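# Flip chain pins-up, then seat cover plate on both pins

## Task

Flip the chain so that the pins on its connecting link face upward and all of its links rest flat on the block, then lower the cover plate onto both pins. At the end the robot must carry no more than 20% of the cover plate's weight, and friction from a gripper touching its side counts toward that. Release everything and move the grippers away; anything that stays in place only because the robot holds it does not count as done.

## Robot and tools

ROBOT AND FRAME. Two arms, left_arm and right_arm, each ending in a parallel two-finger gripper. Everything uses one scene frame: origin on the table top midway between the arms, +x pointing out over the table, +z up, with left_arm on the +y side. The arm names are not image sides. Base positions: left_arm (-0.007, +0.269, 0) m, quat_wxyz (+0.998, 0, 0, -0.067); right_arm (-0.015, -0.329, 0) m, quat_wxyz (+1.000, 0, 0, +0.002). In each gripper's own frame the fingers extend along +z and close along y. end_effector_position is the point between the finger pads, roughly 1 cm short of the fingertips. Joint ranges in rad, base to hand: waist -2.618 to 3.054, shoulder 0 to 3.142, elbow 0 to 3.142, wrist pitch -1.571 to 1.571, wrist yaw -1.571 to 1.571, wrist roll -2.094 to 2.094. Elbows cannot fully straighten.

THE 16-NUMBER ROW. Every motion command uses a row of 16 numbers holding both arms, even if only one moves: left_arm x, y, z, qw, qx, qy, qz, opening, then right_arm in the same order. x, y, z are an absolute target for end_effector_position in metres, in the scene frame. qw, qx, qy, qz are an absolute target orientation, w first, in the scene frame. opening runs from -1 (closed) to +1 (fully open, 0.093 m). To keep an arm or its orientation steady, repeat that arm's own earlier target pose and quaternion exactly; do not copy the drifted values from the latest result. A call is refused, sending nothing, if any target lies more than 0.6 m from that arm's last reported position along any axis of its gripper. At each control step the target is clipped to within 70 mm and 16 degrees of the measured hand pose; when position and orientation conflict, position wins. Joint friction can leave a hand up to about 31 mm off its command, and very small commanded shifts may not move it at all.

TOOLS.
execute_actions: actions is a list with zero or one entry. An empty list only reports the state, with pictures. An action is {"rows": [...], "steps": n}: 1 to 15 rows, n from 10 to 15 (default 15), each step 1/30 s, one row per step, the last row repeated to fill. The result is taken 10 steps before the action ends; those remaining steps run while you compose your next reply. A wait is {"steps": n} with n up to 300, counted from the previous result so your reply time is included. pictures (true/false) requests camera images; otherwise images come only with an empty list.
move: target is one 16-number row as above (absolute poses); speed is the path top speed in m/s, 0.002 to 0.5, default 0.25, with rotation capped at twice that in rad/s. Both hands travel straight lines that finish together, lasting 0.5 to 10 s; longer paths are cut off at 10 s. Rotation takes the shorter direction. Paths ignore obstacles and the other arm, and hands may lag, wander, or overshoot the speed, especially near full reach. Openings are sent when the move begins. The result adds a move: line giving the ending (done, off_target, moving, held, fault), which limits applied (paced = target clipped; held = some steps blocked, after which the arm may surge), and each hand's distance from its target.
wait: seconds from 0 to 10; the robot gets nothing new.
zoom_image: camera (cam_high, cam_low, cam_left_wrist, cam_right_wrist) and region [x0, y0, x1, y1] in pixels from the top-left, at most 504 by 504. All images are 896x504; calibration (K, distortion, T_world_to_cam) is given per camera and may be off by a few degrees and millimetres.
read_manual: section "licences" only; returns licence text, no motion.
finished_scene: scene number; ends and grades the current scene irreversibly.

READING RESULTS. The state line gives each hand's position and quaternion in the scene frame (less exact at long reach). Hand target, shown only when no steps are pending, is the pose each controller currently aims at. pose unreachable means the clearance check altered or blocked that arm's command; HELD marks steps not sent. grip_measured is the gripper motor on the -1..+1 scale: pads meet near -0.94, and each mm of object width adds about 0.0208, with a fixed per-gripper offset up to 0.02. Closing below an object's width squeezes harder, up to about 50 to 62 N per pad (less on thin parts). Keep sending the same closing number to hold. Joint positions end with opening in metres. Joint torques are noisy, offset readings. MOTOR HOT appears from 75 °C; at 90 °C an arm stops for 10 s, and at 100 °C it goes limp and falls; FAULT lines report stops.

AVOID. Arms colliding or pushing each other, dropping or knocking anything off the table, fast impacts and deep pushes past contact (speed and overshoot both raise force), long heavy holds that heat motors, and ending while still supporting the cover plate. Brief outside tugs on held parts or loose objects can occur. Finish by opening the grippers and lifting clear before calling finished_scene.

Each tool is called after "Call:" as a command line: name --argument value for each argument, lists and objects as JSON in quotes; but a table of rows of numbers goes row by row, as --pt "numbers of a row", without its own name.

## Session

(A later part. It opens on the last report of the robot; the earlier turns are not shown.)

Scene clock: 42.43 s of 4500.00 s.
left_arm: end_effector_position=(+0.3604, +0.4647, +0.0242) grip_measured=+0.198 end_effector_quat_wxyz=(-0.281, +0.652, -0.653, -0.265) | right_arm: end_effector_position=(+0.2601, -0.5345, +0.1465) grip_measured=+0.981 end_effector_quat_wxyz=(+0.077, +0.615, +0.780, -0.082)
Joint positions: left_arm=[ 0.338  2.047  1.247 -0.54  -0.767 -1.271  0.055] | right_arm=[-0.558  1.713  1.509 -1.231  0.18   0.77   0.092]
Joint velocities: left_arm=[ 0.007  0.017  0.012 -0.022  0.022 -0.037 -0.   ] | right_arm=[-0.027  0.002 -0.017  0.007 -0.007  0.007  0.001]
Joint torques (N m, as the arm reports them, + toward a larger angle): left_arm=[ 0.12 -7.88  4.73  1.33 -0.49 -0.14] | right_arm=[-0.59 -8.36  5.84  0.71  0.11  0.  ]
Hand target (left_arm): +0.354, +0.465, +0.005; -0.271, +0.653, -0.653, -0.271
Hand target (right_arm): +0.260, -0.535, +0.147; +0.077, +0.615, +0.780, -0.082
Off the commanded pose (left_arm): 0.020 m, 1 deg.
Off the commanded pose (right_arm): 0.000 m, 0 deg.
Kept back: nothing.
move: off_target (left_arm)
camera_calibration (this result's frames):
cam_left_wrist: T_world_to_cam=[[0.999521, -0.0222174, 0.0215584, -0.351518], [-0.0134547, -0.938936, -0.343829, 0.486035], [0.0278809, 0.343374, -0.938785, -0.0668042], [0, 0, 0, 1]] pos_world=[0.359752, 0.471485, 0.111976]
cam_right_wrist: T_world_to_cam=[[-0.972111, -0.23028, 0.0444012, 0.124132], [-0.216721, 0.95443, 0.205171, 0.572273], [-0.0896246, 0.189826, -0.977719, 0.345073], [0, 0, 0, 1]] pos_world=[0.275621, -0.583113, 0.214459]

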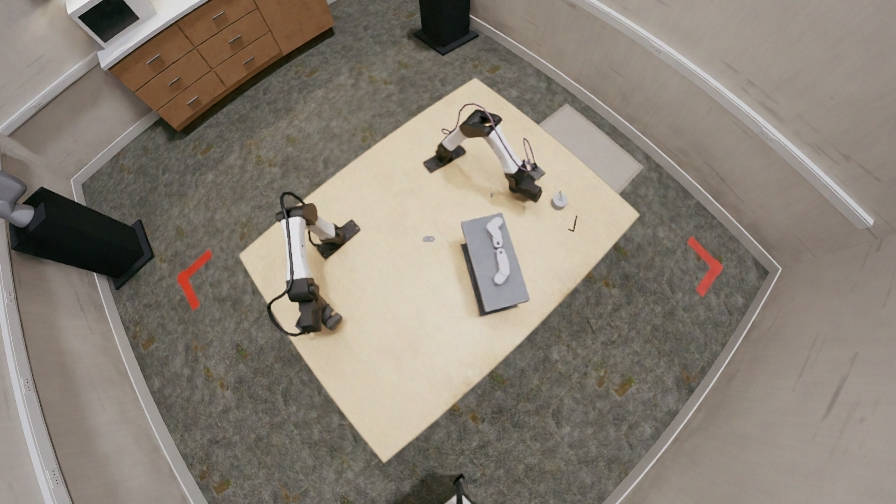

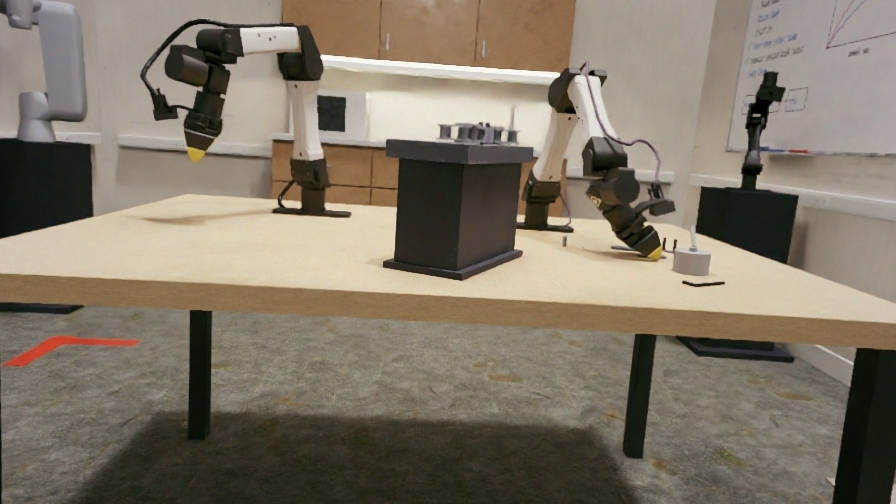

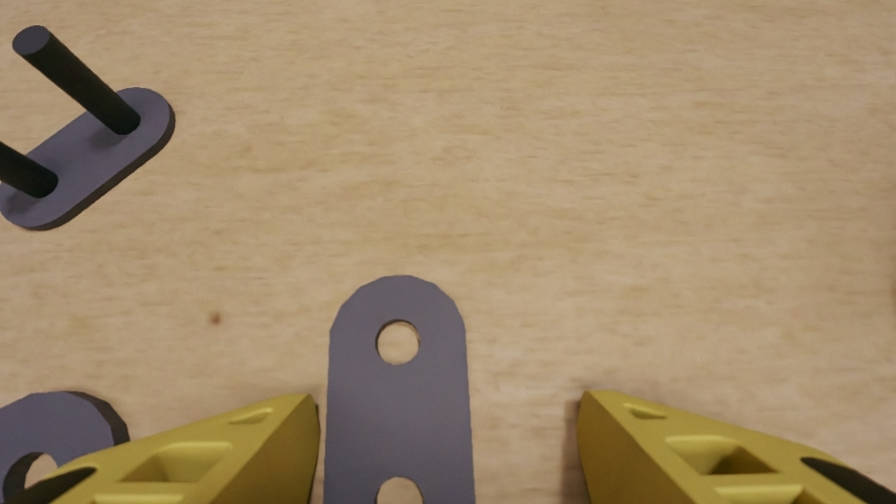

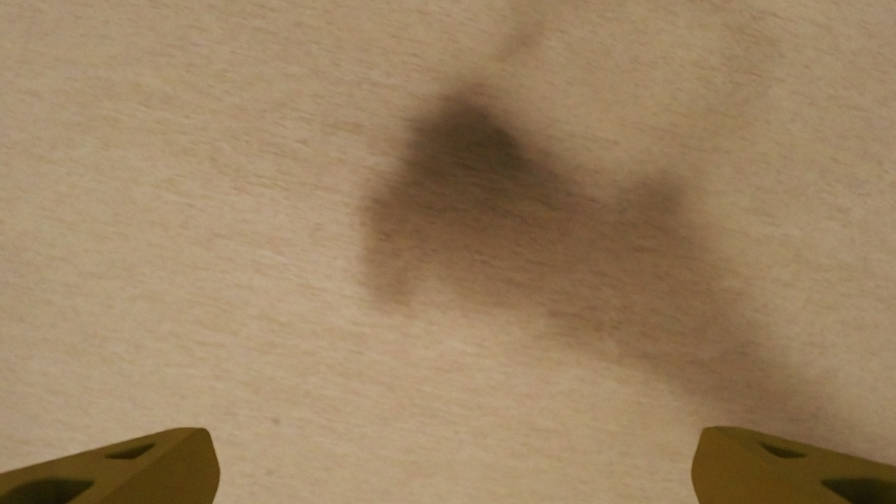

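Call:
move --target '[0.356,0.465,0.012,0.271,-0.653,0.653,0.271,-0.55,0.2601,-0.5345,0.1465,0.077,0.615,0.780,-0.082,1]'

Call:
move --target '[0.36,0.33,0.33,0.37,-0.239,0.892,0.099,-0.55,0.2601,-0.5345,0.1465,0.077,0.615,0.780,-0.082,1]'

Call:
move --target '[0.505,0.07,0.295,0.355,0.241,0.898,-0.095,-0.55,0.2601,-0.5345,0.1465,0.077,0.615,0.780,-0.082,1]'

Scene clock: 43.50 s of 4500.00 s.
left_arm: end_effector_position=(+0.3611, +0.4649, +0.0244) grip_measured=-0.511 end_effector_quat_wxyz=(-0.283, +0.652, -0.652, -0.264) | right_arm: end_effector_position=(+0.2601, -0.5345, +0.1465) grip_measured=+0.981 end_effector_quat_wxyz=(+0.077, +0.615, +0.780, -0.082)
Joint positions: left_arm=[ 0.338  2.047  1.247 -0.536 -0.767 -1.272  0.021] | right_arm=[-0.558  1.713  1.509 -1.231  0.18   0.77   0.092]
Joint velocities: left_arm=[ 0.007  0.002 -0.002 -0.007  0.022 -0.037 -0.001] | right_arm=[ 0.002 -0.007 -0.002 -0.007  0.022  0.022  0.   ]
Joint torques (N m, as the arm reports them, + toward a larger angle): left_arm=[ 0.07 -8.49  5.85  0.97 -0.43 -0.14] | right_arm=[-0.59 -8.33  5.85  0.7   0.1   0.01]
Hand target (left_arm): +0.356, +0.465, +0.012; -0.271, +0.653, -0.653, -0.271
Hand target (right_arm): +0.260, -0.535, +0.147; +0.077, +0.615, +0.780, -0.082
Off the commanded pose (left_arm): 0.013 m, 2 deg.
Off the commanded pose (right_arm): 0.000 m, 0 deg.
Kept back: nothing.
move: off_target (left_arm)
camera_calibration (this result's frames):
cam_left_wrist: T_world_to_cam=[[0.999434, -0.0213542, 0.0260082, -0.352687], [-0.0110776, -0.938564, -0.344927, 0.485293], [0.031776, 0.344444, -0.938269, -0.0686028], [0, 0, 0, 1]] pos_world=[0.360043, 0.471577, 0.112195]
cam_right_wrist: T_world_to_cam=[[-0.972111, -0.23028, 0.0444012, 0.124132], [-0.216721, 0.95443, 0.205171, 0.572273], [-0.0896246, 0.189826, -0.977719, 0.345073], [0, 0, 0, 1]] pos_world=[0.275621, -0.583113, 0.214459]

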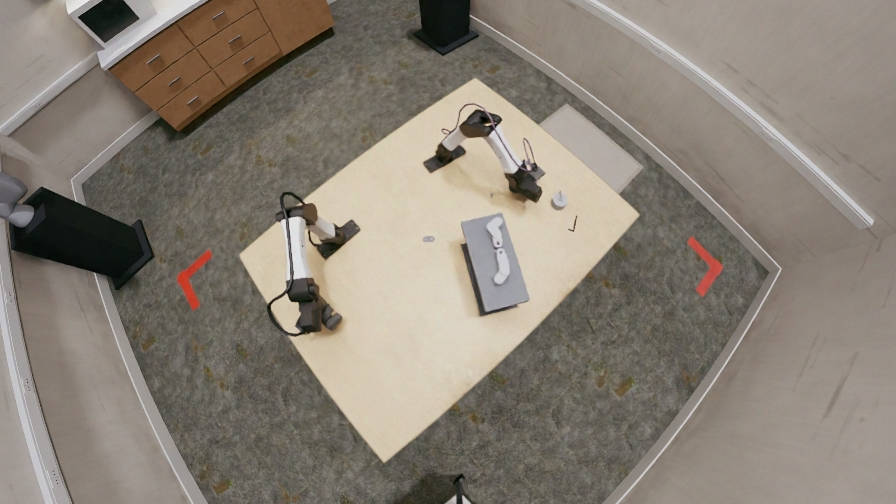

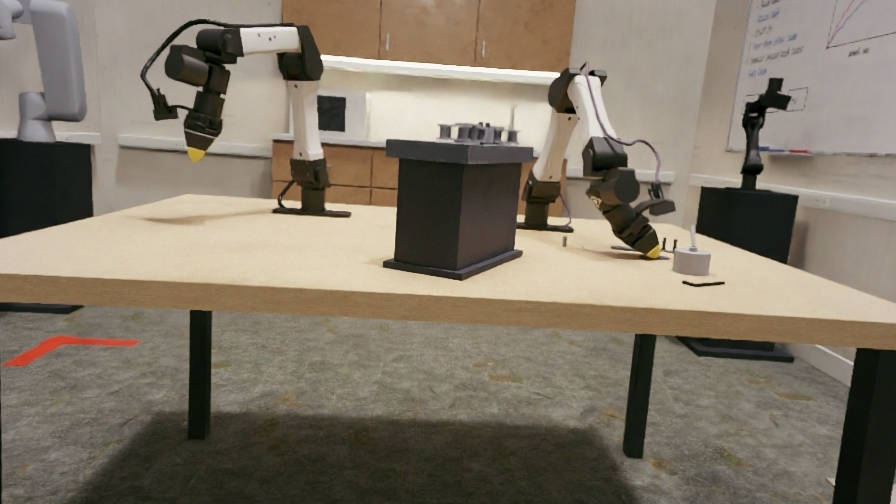

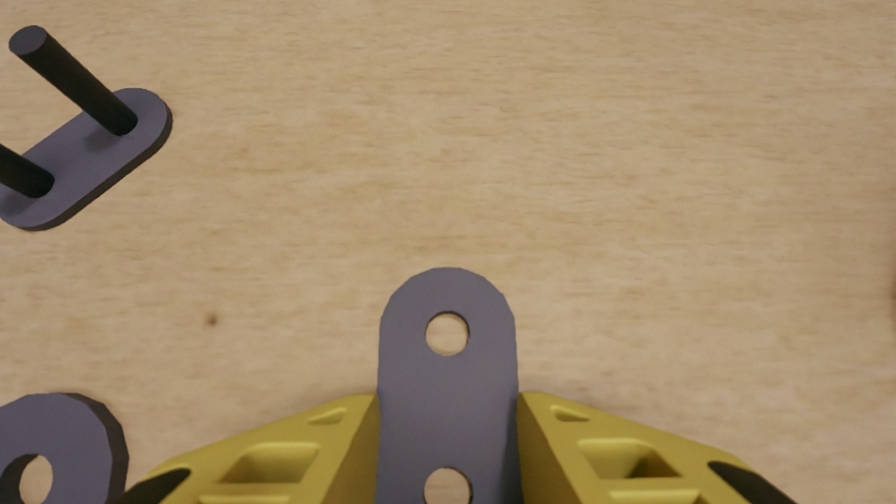

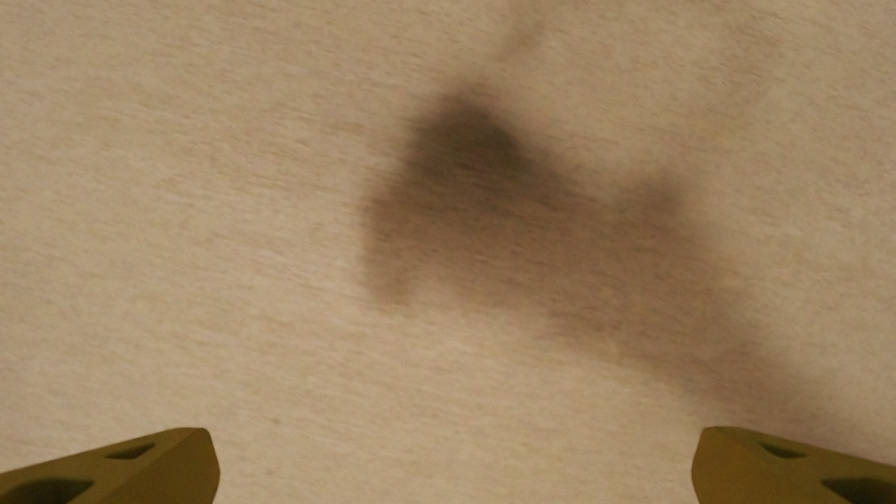

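Scene clock: 46.27 s of 4500.00 s.
left_arm: end_effector_position=(+0.3520, +0.3335, +0.3335) grip_measured=-0.511 end_effector_quat_wxyz=(+0.382, -0.251, +0.884, +0.100) | right_arm: end_effector_position=(+0.2601, -0.5345, +0.1465) grip_measured=+0.981 end_effector_quat_wxyz=(+0.077, +0.615, +0.780, -0.082)
Joint positions: left_arm=[ 0.142  1.446  1.742 -1.127 -0.372 -0.399  0.021] | right_arm=[-0.558  1.713  1.509 -1.231  0.18   0.77   0.092]
Joint velocities: left_arm=[ 0.012  0.002  0.002  0.037  0.007 -0.007 -0.002] | right_arm=[-0.002  0.022 -0.017  0.037  0.037 -0.007 -0.001]
Joint torques (N m, as the arm reports them, + toward a larger angle): left_arm=[-0.61 -4.35  9.12  1.89 -0.11  0.04] | right_arm=[-0.61 -8.34  5.85  0.69  0.12  0.03]
Hand target (left_arm): +0.354, +0.329, +0.330; +0.372, -0.241, +0.891, +0.098
Hand target (right_arm): +0.260, -0.535, +0.147; +0.077, +0.615, +0.780, -0.082
Off the commanded pose (left_arm): 0.009 m, 2 deg.
Off the commanded pose (right_arm): 0.000 m, 0 deg.
Kept back: nothing.
move: done
camera_calibration (this result's frames):
cam_left_wrist: T_world_to_cam=[[0.509493, -0.860327, 0.0159736, 0.10118], [-0.799739, -0.480299, -0.360182, 0.59842], [0.317546, 0.170735, -0.932745, 0.222515], [0, 0, 0, 1]] pos_world=[0.35637, 0.336477, 0.421473]
cam_right_wrist: T_world_to_cam=[[-0.972111, -0.23028, 0.0444012, 0.124132], [-0.216721, 0.95443, 0.205171, 0.572273], [-0.0896246, 0.189826, -0.977719, 0.345073], [0, 0, 0, 1]] pos_world=[0.275621, -0.583113, 0.214459]

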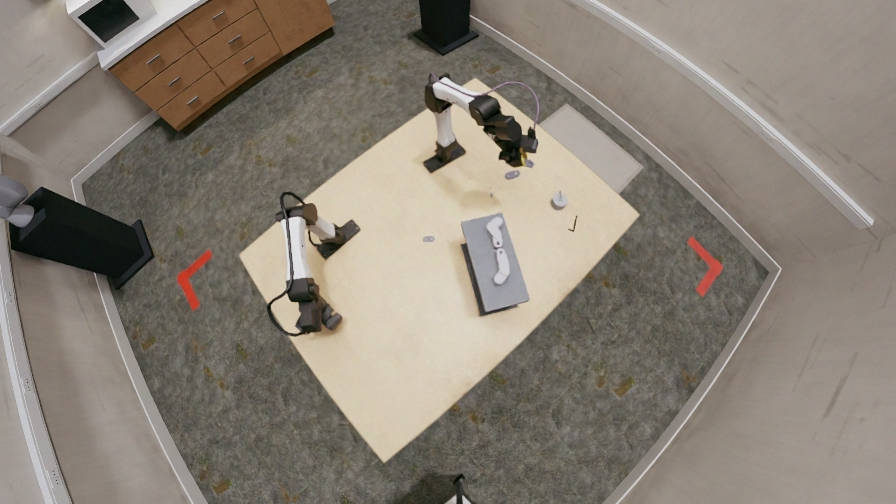

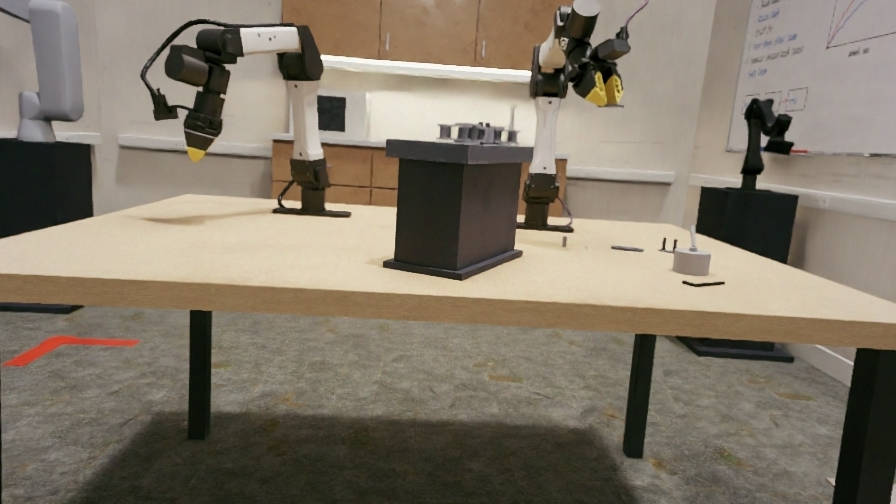

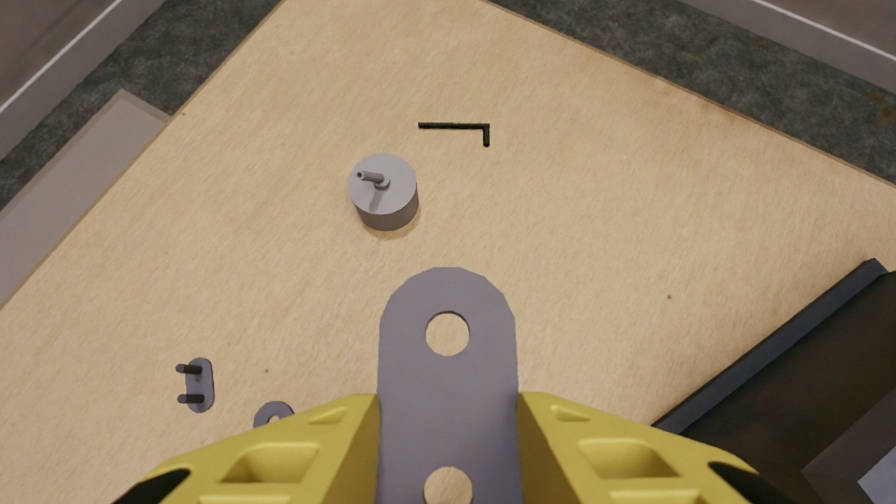

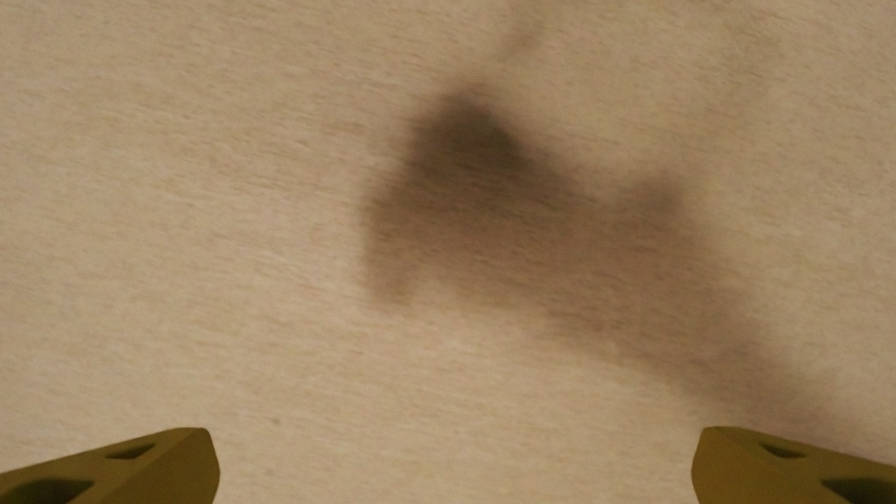

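Scene clock: 49.40 s of 4500.00 s.
left_arm: end_effector_position=(+0.5088, +0.0773, +0.3090) grip_measured=-0.511 end_effector_quat_wxyz=(+0.374, +0.231, +0.893, -0.095) | right_arm: end_effector_position=(+0.2601, -0.5345, +0.1465) grip_measured=+0.981 end_effector_quat_wxyz=(+0.077, +0.615, +0.780, -0.082)
Joint positions: left_arm=[-0.182  2.244  2.689 -1.232  0.133  0.135  0.021] | right_arm=[-0.558  1.713  1.509 -1.231  0.18   0.77   0.092]
Joint velocities: left_arm=[ 0.007 -0.007  0.002 -0.022 -0.022  0.11   0.   ] | right_arm=[ 0.007 -0.012 -0.002 -0.066  0.051  0.007  0.   ]
Joint torques (N m, as the arm reports them, + toward a larger angle): left_arm=[ -0.43 -10.51   8.49   2.03   0.15   0.09] | right_arm=[-0.6  -8.36  5.83  0.69  0.11  0.02]
Hand target (left_arm): +0.509, +0.073, +0.298; +0.360, +0.240, +0.896, -0.099
Hand target (right_arm): +0.260, -0.535, +0.147; +0.077, +0.615, +0.780, -0.082
Off the commanded pose (left_arm): 0.016 m, 3 deg.
Off the commanded pose (right_arm): 0.000 m, 0 deg.
Kept back: nothing.
move: off_target (left_arm)
camera_calibration (this result's frames):
cam_left_wrist: T_world_to_cam=[[-0.494077, -0.869418, -0.000491736, 0.317703], [-0.816613, 0.464262, -0.342935, 0.522076], [0.298382, -0.169035, -0.939359, 0.231664], [0, 0, 0, 1]] pos_world=[0.514179, 0.0729962, 0.39681]
cam_right_wrist: T_world_to_cam=[[-0.972111, -0.23028, 0.0444012, 0.124132], [-0.216721, 0.95443, 0.205171, 0.572273], [-0.0896246, 0.189826, -0.977719, 0.345073], [0, 0, 0, 1]] pos_world=[0.275621, -0.583113, 0.214459]

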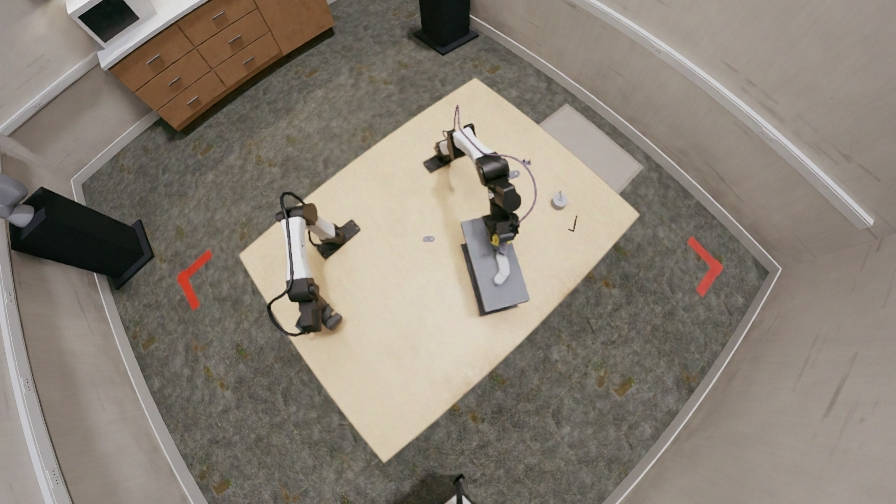

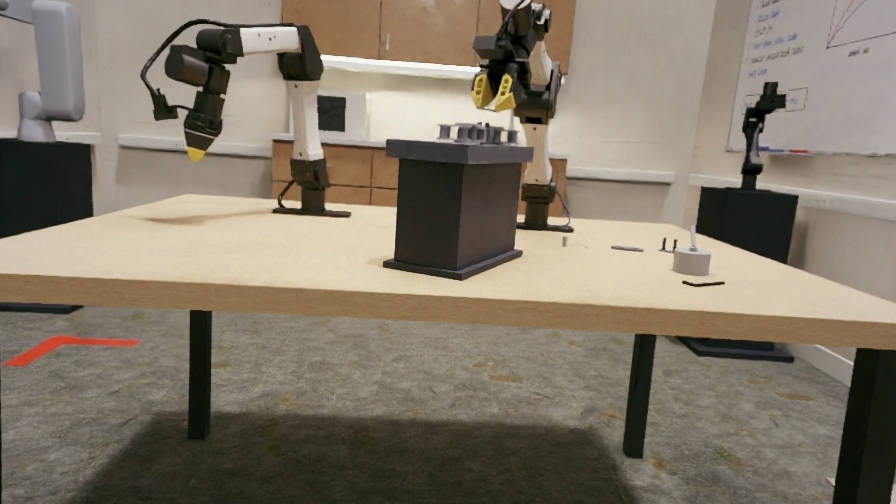

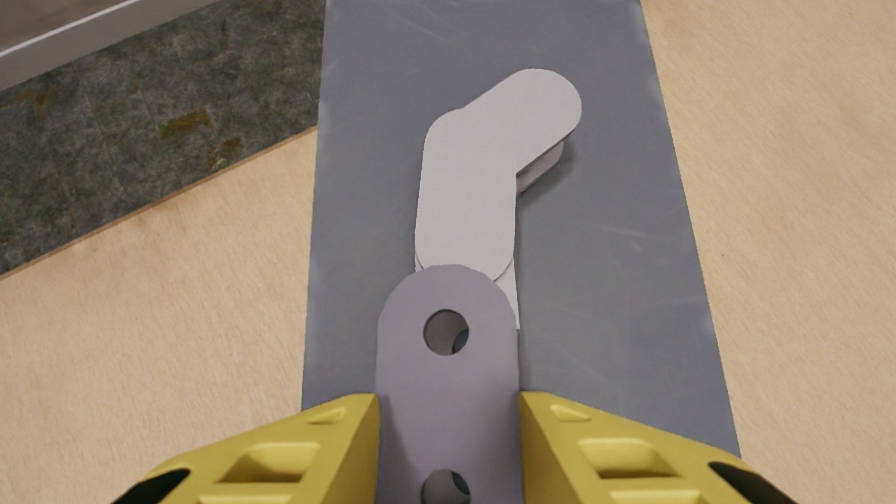

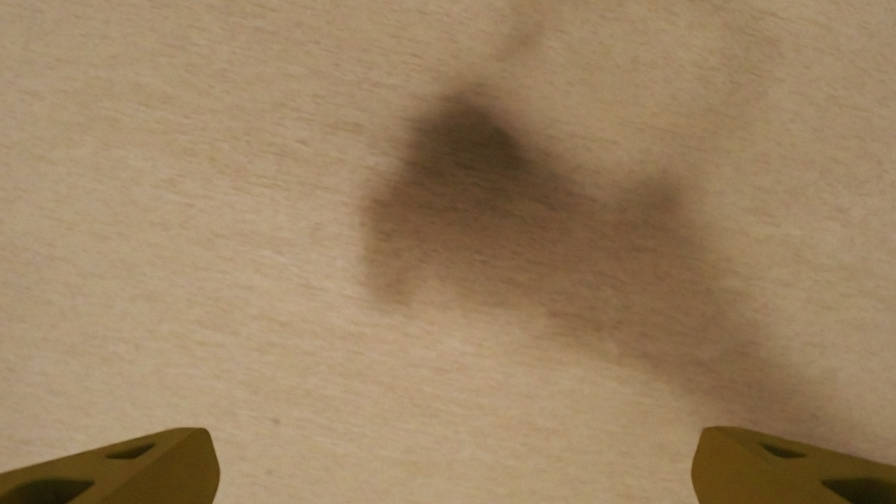

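Call:
move --target '[0.503,0.069,0.289,0.365,0.24,0.894,-0.098,-0.55,0.2601,-0.5345,0.1465,0.077,0.615,0.780,-0.082,1]' --speed 0.02

Scene clock: 51.03 s of 4500.00 s.
left_arm: end_effector_position=(+0.5068, +0.0727, +0.2882) grip_measured=-0.511 end_effector_quat_wxyz=(+0.364, +0.235, +0.896, -0.096) | right_arm: end_effector_position=(+0.2601, -0.5345, +0.1465) grip_measured=+0.981 end_effector_quat_wxyz=(+0.077, +0.615, +0.780, -0.082)
Joint positions: left_arm=[-0.191  2.162  2.462 -1.109  0.133  0.135  0.021] | right_arm=[-0.558  1.713  1.509 -1.231  0.18   0.77   0.092]
Joint velocities: left_arm=[-0.022 -0.022 -0.022  0.007  0.007 -0.022 -0.   ] | right_arm=[ 0.027  0.007  0.002 -0.037  0.051  0.007 -0.   ]
Joint torques (N m, as the arm reports them, + toward a larger angle): left_arm=[ -0.48 -13.29   5.98   2.31   0.06   0.01] | right_arm=[-0.65 -8.34  5.9   0.69  0.11  0.02]
Hand target (left_arm): +0.504, +0.069, +0.289; +0.365, +0.240, +0.894, -0.098
Hand target (right_arm): +0.260, -0.535, +0.147; +0.077, +0.615, +0.780, -0.082
Off the commanded pose (left_arm): 0.005 m, 1 deg.
Off the commanded pose (right_arm): 0.000 m, 0 deg.
Kept back: nothing.
move: done
camera_calibration (this result's frames):
cam_left_wrist: T_world_to_cam=[[-0.50198, -0.86487, 0.00392612, 0.31507], [-0.819305, 0.474069, -0.322488, 0.510218], [0.277049, -0.165099, -0.946565, 0.224544], [0, 0, 0, 1]] pos_world=[0.513973, 0.0676885, 0.375847]
cam_right_wrist: T_world_to_cam=[[-0.972111, -0.23028, 0.0444012, 0.124132], [-0.216721, 0.95443, 0.205171, 0.572273], [-0.0896246, 0.189826, -0.977719, 0.345073], [0, 0, 0, 1]] pos_world=[0.275621, -0.583113, 0.214459]

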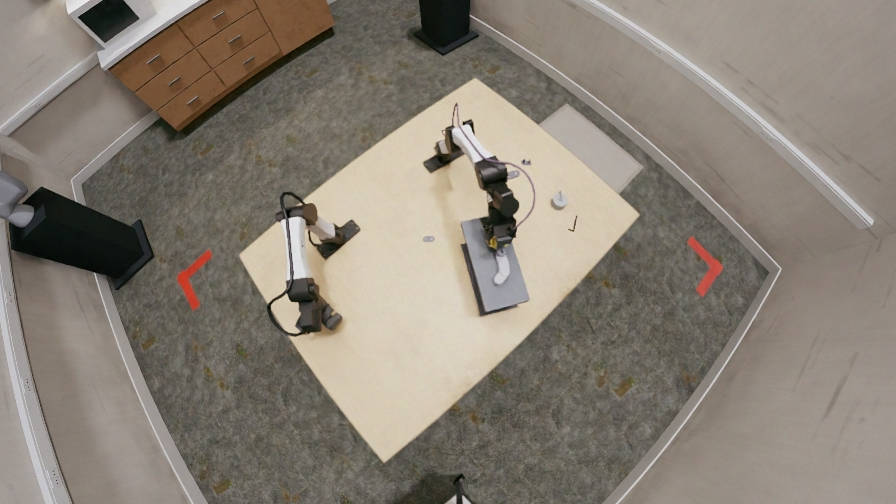

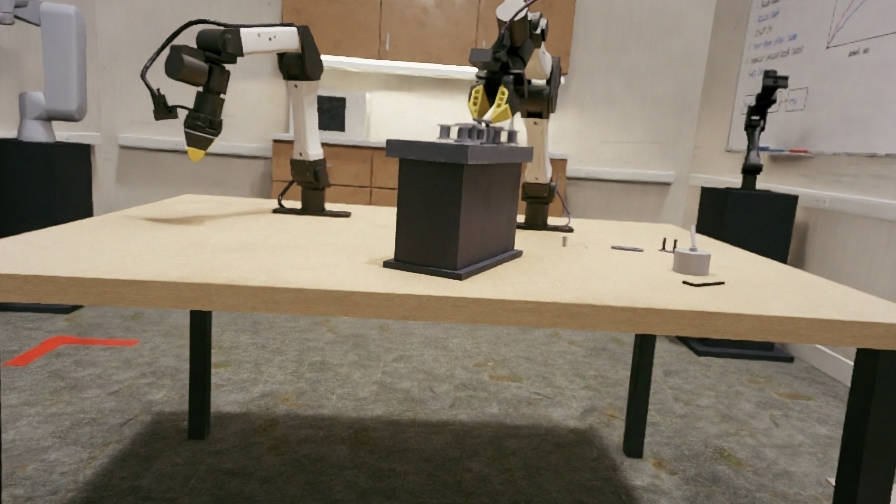

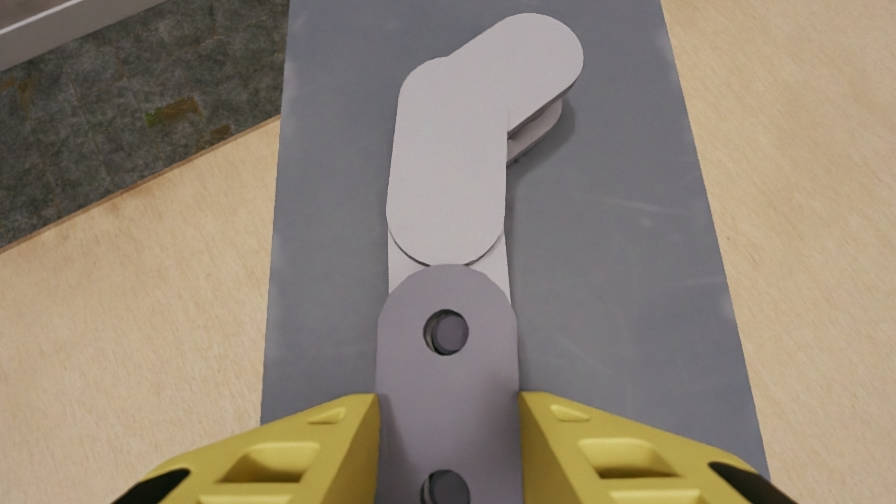

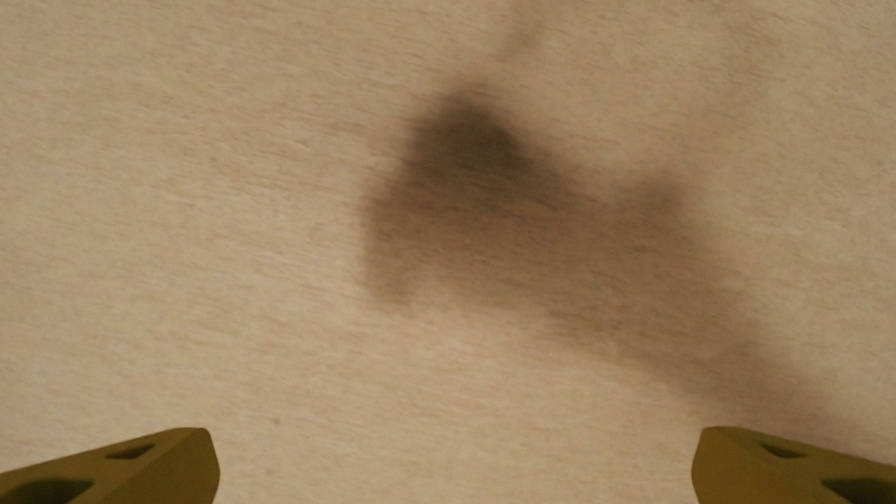

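Call:
execute_actions --actions '[{"rows":[[0.503,0.0665,0.289,0.365,0.24,0.894,-0.098,-0.55,0.2601,-0.5345,0.1465,0.077,0.615,0.780,-0.082,1]]}]'

Call:
wait --seconds 0.2

Scene clock: 51.43 s of 4500.00 s.
left_arm: end_effector_position=(+0.5060, +0.0705, +0.2881) grip_measured=-0.511 end_effector_quat_wxyz=(+0.363, +0.237, +0.896, -0.097) | right_arm: end_effector_position=(+0.2601, -0.5345, +0.1465) grip_measured=+0.981 end_effector_quat_wxyz=(+0.077, +0.615, +0.780, -0.082)
Joint positions: left_arm=[-0.196  2.162  2.462 -1.109  0.133  0.135  0.021] | right_arm=[-0.558  1.713  1.509 -1.231  0.18   0.77   0.092]
Joint velocities: left_arm=[-0.037  0.002 -0.002  0.066  0.081 -0.022  0.   ] | right_arm=[ 0.012 -0.002 -0.012 -0.081  0.022 -0.037 -0.001]
Joint torques (N m, as the arm reports them, + toward a larger angle): left_arm=[ -0.58 -13.17   6.09   2.31   0.    -0.07] | right_arm=[-0.53 -8.35  5.9   0.7   0.1   0.01]
Steps of this call (steps 1 to 7: nothing new was sent; steps 8 to 12: the first 5 steps of this action). Readings (end_effector_position):
8: left_arm (+0.5067, +0.0723, +0.2881) | right_arm (+0.2601, -0.5345, +0.1465)
9: left_arm (+0.5065, +0.0719, +0.2881) | right_arm (+0.2601, -0.5345, +0.1465)
11: left_arm (+0.5061, +0.0709, +0.2881) | right_arm (+0.2601, -0.5345, +0.1465)
12: the state above

Scene clock: 51.97 s of 4500.00 s.
left_arm: end_effector_position=(+0.5060, +0.0705, +0.2881) grip_measured=-0.511 end_effector_quat_wxyz=(+0.363, +0.237, +0.896, -0.097) | right_arm: end_effector_position=(+0.2601, -0.5345, +0.1465) grip_measured=+0.981 end_effector_quat_wxyz=(+0.077, +0.615, +0.780, -0.082)
Joint positions: left_arm=[-0.196  2.162  2.462 -1.109  0.133  0.135  0.021] | right_arm=[-0.558  1.713  1.509 -1.231  0.18   0.77   0.092]
Joint velocities: left_arm=[-0.007 -0.022 -0.002 -0.007  0.007 -0.022 -0.001] | right_arm=[ 0.002 -0.002  0.002 -0.037 -0.022 -0.037  0.   ]
Joint torques (N m, as the arm reports them, + toward a larger angle): left_arm=[ -0.89 -13.28   5.95   2.31   0.01  -0.03] | right_arm=[-0.62 -8.37  5.79  0.7   0.11  0.01]
Hand target (left_arm): +0.503, +0.066, +0.289; +0.365, +0.240, +0.894, -0.098
Hand target (right_arm): +0.260, -0.535, +0.147; +0.077, +0.615, +0.780, -0.082
Off the commanded pose (left_arm): 0.005 m, 0 deg.
Off the commanded pose (right_arm): 0.000 m, 0 deg.
Kept back: nothing.
Steps of this call (steps 1 to 10: the last 10 steps of your previous action; steps 11 to 16: nothing new was sent). Readings (end_effector_position):
1: left_arm (+0.5060, +0.0705, +0.2881) | right_arm (+0.2601, -0.5345, +0.1465)
2: left_arm (+0.5060, +0.0705, +0.2881) | right_arm (+0.2601, -0.5345, +0.1465)
4: left_arm (+0.5060, +0.0705, +0.2881) | right_arm (+0.2601, -0.5345, +0.1465)
8: left_arm (+0.5060, +0.0705, +0.2881) | right_arm (+0.2601, -0.5345, +0.1465)
16: the state above
camera_calibration (this result's frames):
cam_left_wrist: T_world_to_cam=[[-0.505605, -0.862756, 0.00392612, 0.314485], [-0.817308, 0.477503, -0.322488, 0.509327], [0.276354, -0.16626, -0.946565, 0.224758], [0, 0, 0, 1]] pos_world=[0.513169, 0.0654877, 0.375765]
cam_right_wrist: T_world_to_cam=[[-0.972111, -0.23028, 0.0444012, 0.124132], [-0.216721, 0.95443, 0.205171, 0.572273], [-0.0896246, 0.189826, -0.977719, 0.345073], [0, 0, 0, 1]] pos_world=[0.275621, -0.583113, 0.214459]

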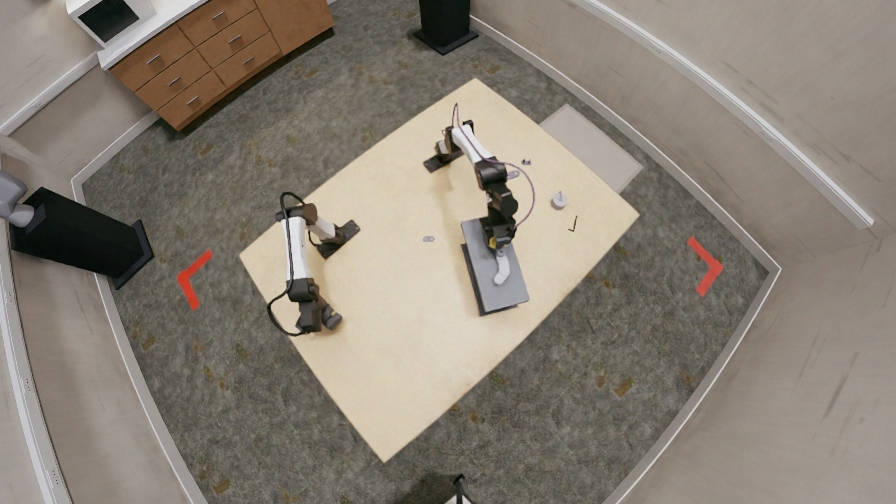

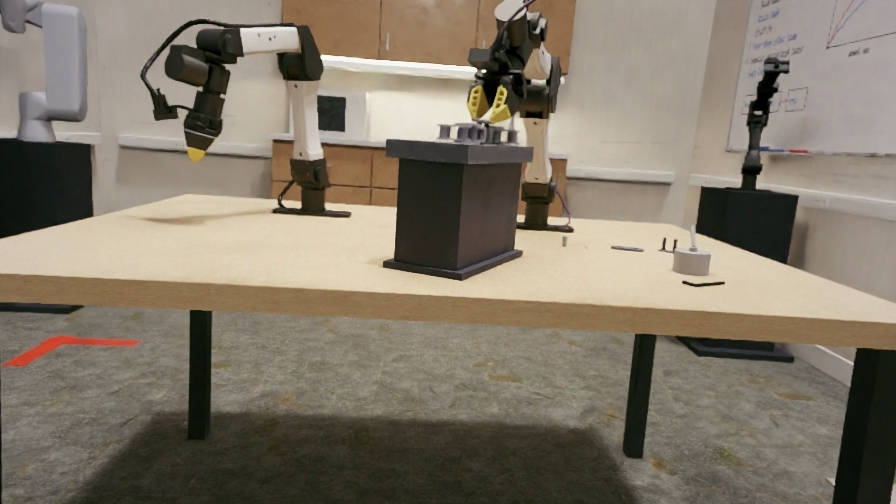

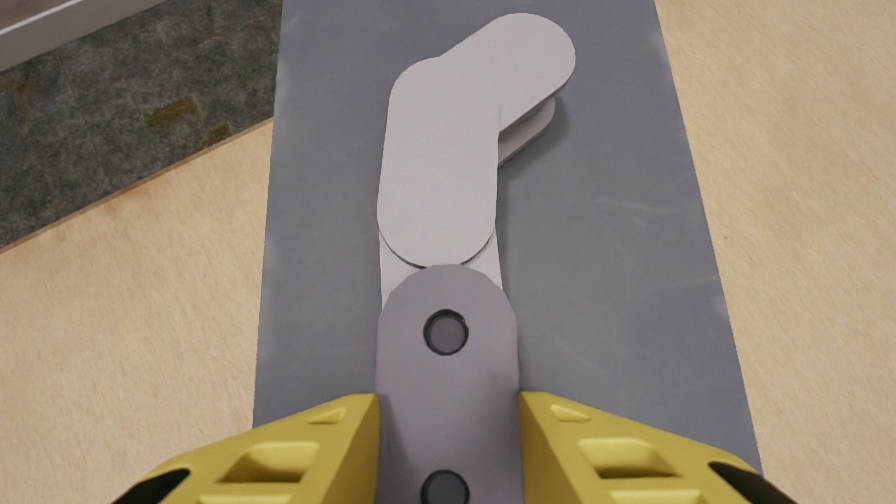

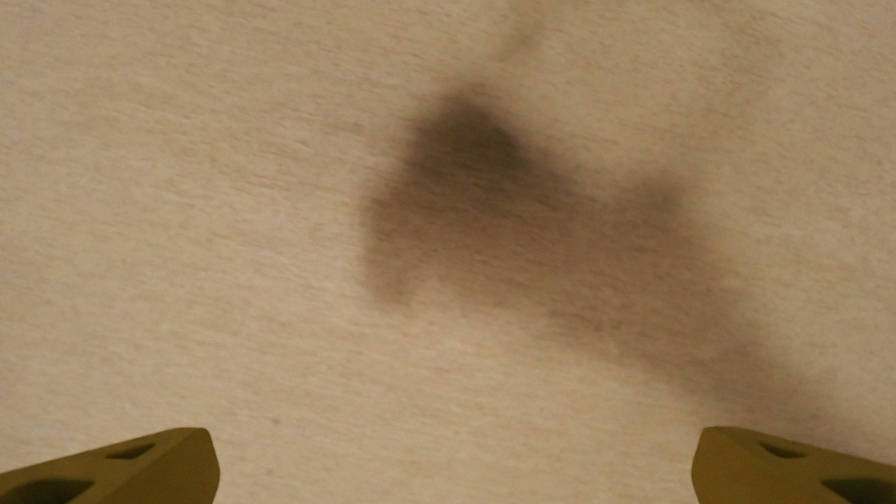

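Engaged. Lower, release.

Call:
execute_actions --actions '[{"rows":[[0.504,0.069,0.287,0.365,0.24,0.894,-0.098,-0.55,0.2601,-0.5345,0.1465,0.077,0.615,0.780,-0.082,1],[0.504,0.069,0.285,0.365,0.24,0.894,-0.098,-0.55,0.2601,-0.5345,0.1465,0.077,0.615,0.780,-0.082,1],[0.504,0.069,0.283,0.365,0.24,0.894,-0.098,-0.55,0.2601,-0.5345,0.1465,0.077,0.615,0.780,-0.082,1],[0.504,0.069,0.281,0.365,0.24,0.894,-0.098,-0.55,0.2601,-0.5345,0.1465,0.077,0.615,0.780,-0.082,1]]}]'

Call:
execute_actions --actions '[{"rows":[[0.504,0.069,0.281,0.365,0.24,0.894,-0.098,0.2,0.2601,-0.5345,0.1465,0.077,0.615,0.780,-0.082,1]]}]'

Call:
move --target '[0.36,0.16,0.37,0.365,0.24,0.894,-0.098,0.2,0.2601,-0.5345,0.1465,0.077,0.615,0.780,-0.082,1]'

Call:
zoom_image --camera "cam_low" --region '[420,105,540,160]'

Scene clock: 52.67 s of 4500.00 s.
left_arm: end_effector_position=(+0.5054, +0.0708, +0.2844) grip_measured=-0.511 end_effector_quat_wxyz=(+0.364, +0.237, +0.896, -0.097) | right_arm: end_effector_position=(+0.2601, -0.5345, +0.1465) grip_measured=+0.981 end_effector_quat_wxyz=(+0.077, +0.615, +0.780, -0.082)
Joint positions: left_arm=[-0.196  2.14   2.408 -1.076  0.133  0.135  0.021] | right_arm=[-0.558  1.713  1.509 -1.231  0.18   0.77   0.092]
Joint velocities: left_arm=[-0.017 -0.173 -0.325  0.256 -0.022 -0.007  0.001] | right_arm=[-0.007  0.007  0.012  0.066 -0.037  0.022  0.001]
Joint torques (N m, as the arm reports them, + toward a larger angle): left_arm=[ -0.5  -12.66   5.96   2.04   0.06  -0.03] | right_arm=[-0.58 -8.34  5.84  0.7   0.11  0.03]
Steps of this call (steps 1 to 16: nothing new was sent; steps 17 to 21: the first 5 steps of this action). Readings (end_effector_position):
17: left_arm (+0.5060, +0.0705, +0.2879) | right_arm (+0.2601, -0.5345, +0.1465)
18: left_arm (+0.5058, +0.0706, +0.2871) | right_arm (+0.2601, -0.5345, +0.1465)
20: left_arm (+0.5053, +0.0708, +0.2841) | right_arm (+0.2601, -0.5345, +0.1465)
21: the state above

Scene clock: 53.17 s of 4500.00 s.
left_arm: end_effector_position=(+0.5057, +0.0706, +0.2827) grip_measured=+0.195 end_effector_quat_wxyz=(+0.366, +0.237, +0.895, -0.097) | right_arm: end_effector_position=(+0.2601, -0.5345, +0.1465) grip_measured=+0.981 end_effector_quat_wxyz=(+0.077, +0.615, +0.780, -0.082)
Joint positions: left_arm=[-0.196  2.128  2.378 -1.054  0.133  0.135  0.055] | right_arm=[-0.558  1.713  1.509 -1.231  0.18   0.77   0.092]
Joint velocities: left_arm=[-0.012  0.002 -0.032  0.081 -0.051  0.081  0.006] | right_arm=[ 0.007 -0.007 -0.002 -0.022 -0.007 -0.022 -0.001]
Joint torques (N m, as the arm reports them, + toward a larger angle): left_arm=[ -0.31 -12.86   6.22   2.28   0.05  -0.01] | right_arm=[-0.62 -8.3   5.82  0.71  0.11  0.02]
Off your previous action's commanded pose (left_arm): 0.004 m, 0 deg at its last step (step 10 of this call).
Off your previous action's commanded pose (right_arm): 0.000 m, 0 deg at its last step (step 10 of this call).
Steps of this call (steps 1 to 10: the last 10 steps of your previous action; steps 11 to 15: the first 5 steps of this action). Readings (end_effector_position):
11: left_arm (+0.5058, +0.0706, +0.2844) | right_arm (+0.2601, -0.5345, +0.1465)
12: left_arm (+0.5059, +0.0706, +0.2842) | right_arm (+0.2601, -0.5345, +0.1465)
14: left_arm (+0.5057, +0.0706, +0.2832) | right_arm (+0.2601, -0.5345, +0.1465)
15: the state above

Scene clock: 54.87 s of 4500.00 s.
left_arm: end_effector_position=(+0.3616, +0.1566, +0.3792) grip_measured=+0.198 end_effector_quat_wxyz=(+0.387, +0.238, +0.886, -0.093) | right_arm: end_effector_position=(+0.2601, -0.5345, +0.1465) grip_measured=+0.981 end_effector_quat_wxyz=(+0.077, +0.615, +0.780, -0.082)
Joint positions: left_arm=[-0.07   1.592  2.084 -1.266  0.213  0.23   0.055] | right_arm=[-0.558  1.713  1.509 -1.231  0.18   0.77   0.092]
Joint velocities: left_arm=[ 0.002  0.002 -0.002 -0.022 -0.022  0.022  0.   ] | right_arm=[ 0.007 -0.002  0.007  0.081 -0.022 -0.007 -0.   ]
Joint torques (N m, as the arm reports them, + toward a larger angle): left_arm=[ 0.35 -6.48  5.05  1.92  0.2   0.09] | right_arm=[-0.58 -8.38  5.79  0.69  0.11  0.03]
Hand target (left_arm): +0.357, +0.158, +0.367; +0.365, +0.241, +0.894, -0.096
Hand target (right_arm): +0.260, -0.535, +0.147; +0.077, +0.615, +0.780, -0.082
Off your previous action's commanded pose (left_arm): 0.003 m, 0 deg at its last step (step 10 of this call).
Off your previous action's commanded pose (right_arm): 0.000 m, 0 deg at its last step (step 10 of this call).
Off the commanded pose (left_arm): 0.010 m, 3 deg.
Off the commanded pose (right_arm): 0.000 m, 0 deg.
Kept back: nothing.
move: off_target (left_arm)
camera_calibration (this result's frames):
cam_left_wrist: T_world_to_cam=[[-0.503793, -0.863653, -0.0171947, 0.322857], [-0.800551, 0.474276, -0.366307, 0.390635], [0.324517, -0.170777, -0.930335, 0.342319], [0, 0, 0, 1]] pos_world=[0.364287, 0.152028, 0.467115]
cam_right_wrist: T_world_to_cam=[[-0.972111, -0.23028, 0.0444012, 0.124132], [-0.216721, 0.95443, 0.205171, 0.572273], [-0.0896246, 0.189826, -0.977719, 0.345073], [0, 0, 0, 1]] pos_world=[0.275621, -0.583113, 0.214459]

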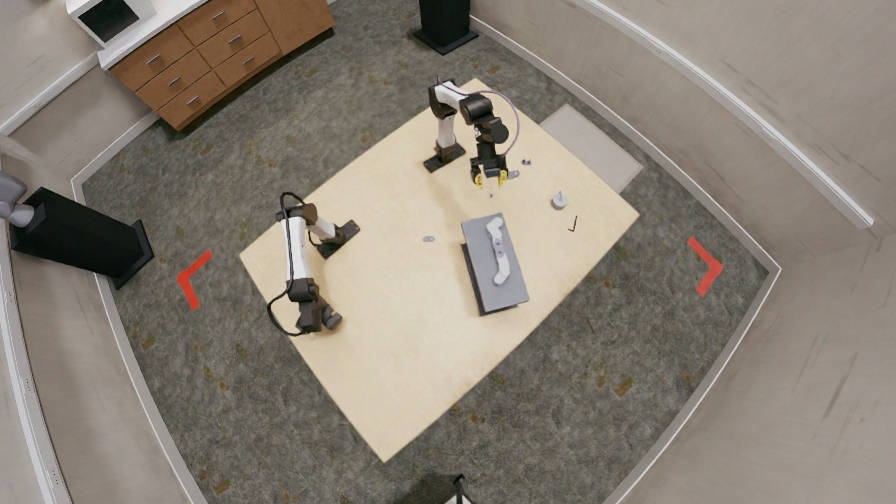

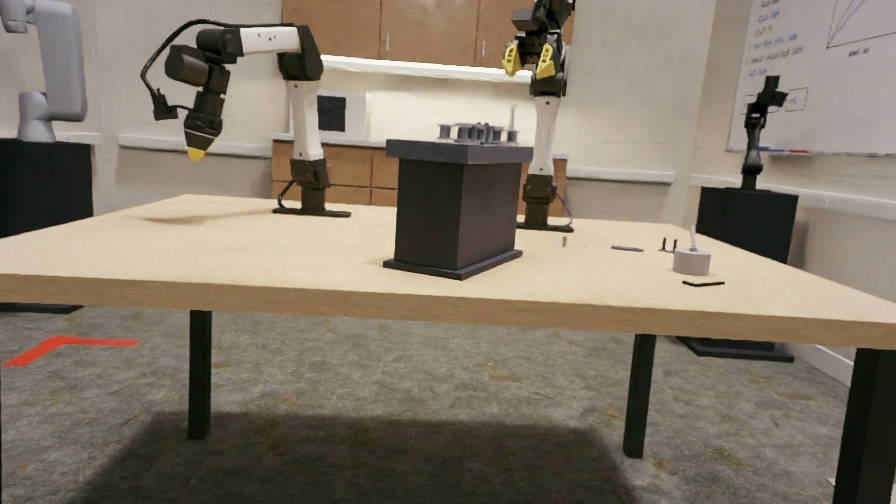

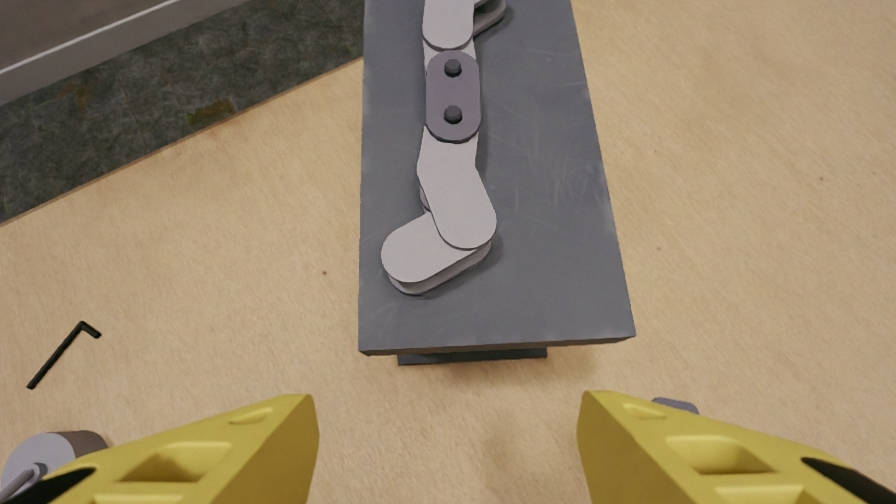

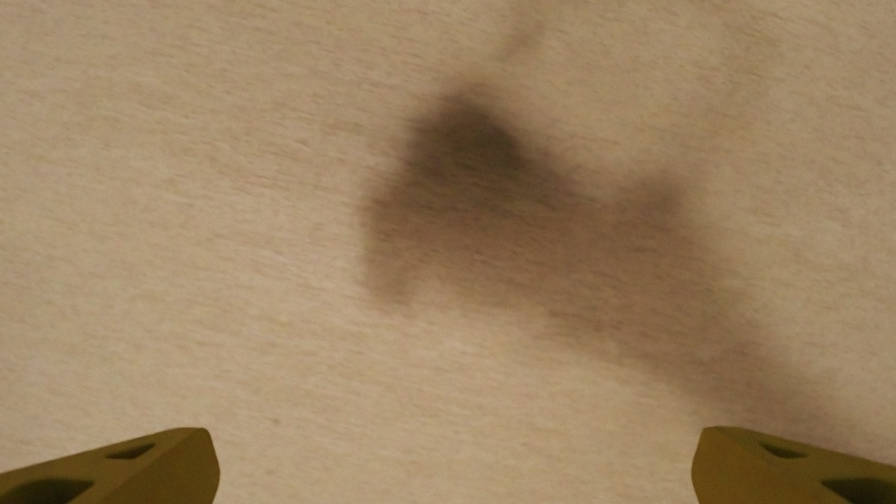

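Region (420, 105, 540, 160) of cam_low's 896x504 image, scaled by 4.200, with more detail than that image has; it fills the top 231 rows of this view, and the rest is white.

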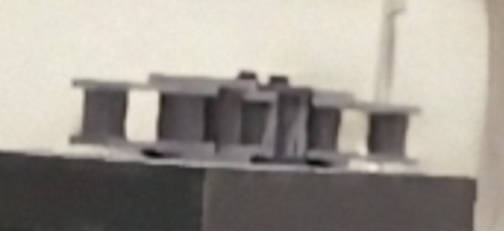

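Call:
finished_scene --scene 2

The scene is finished: the task was done.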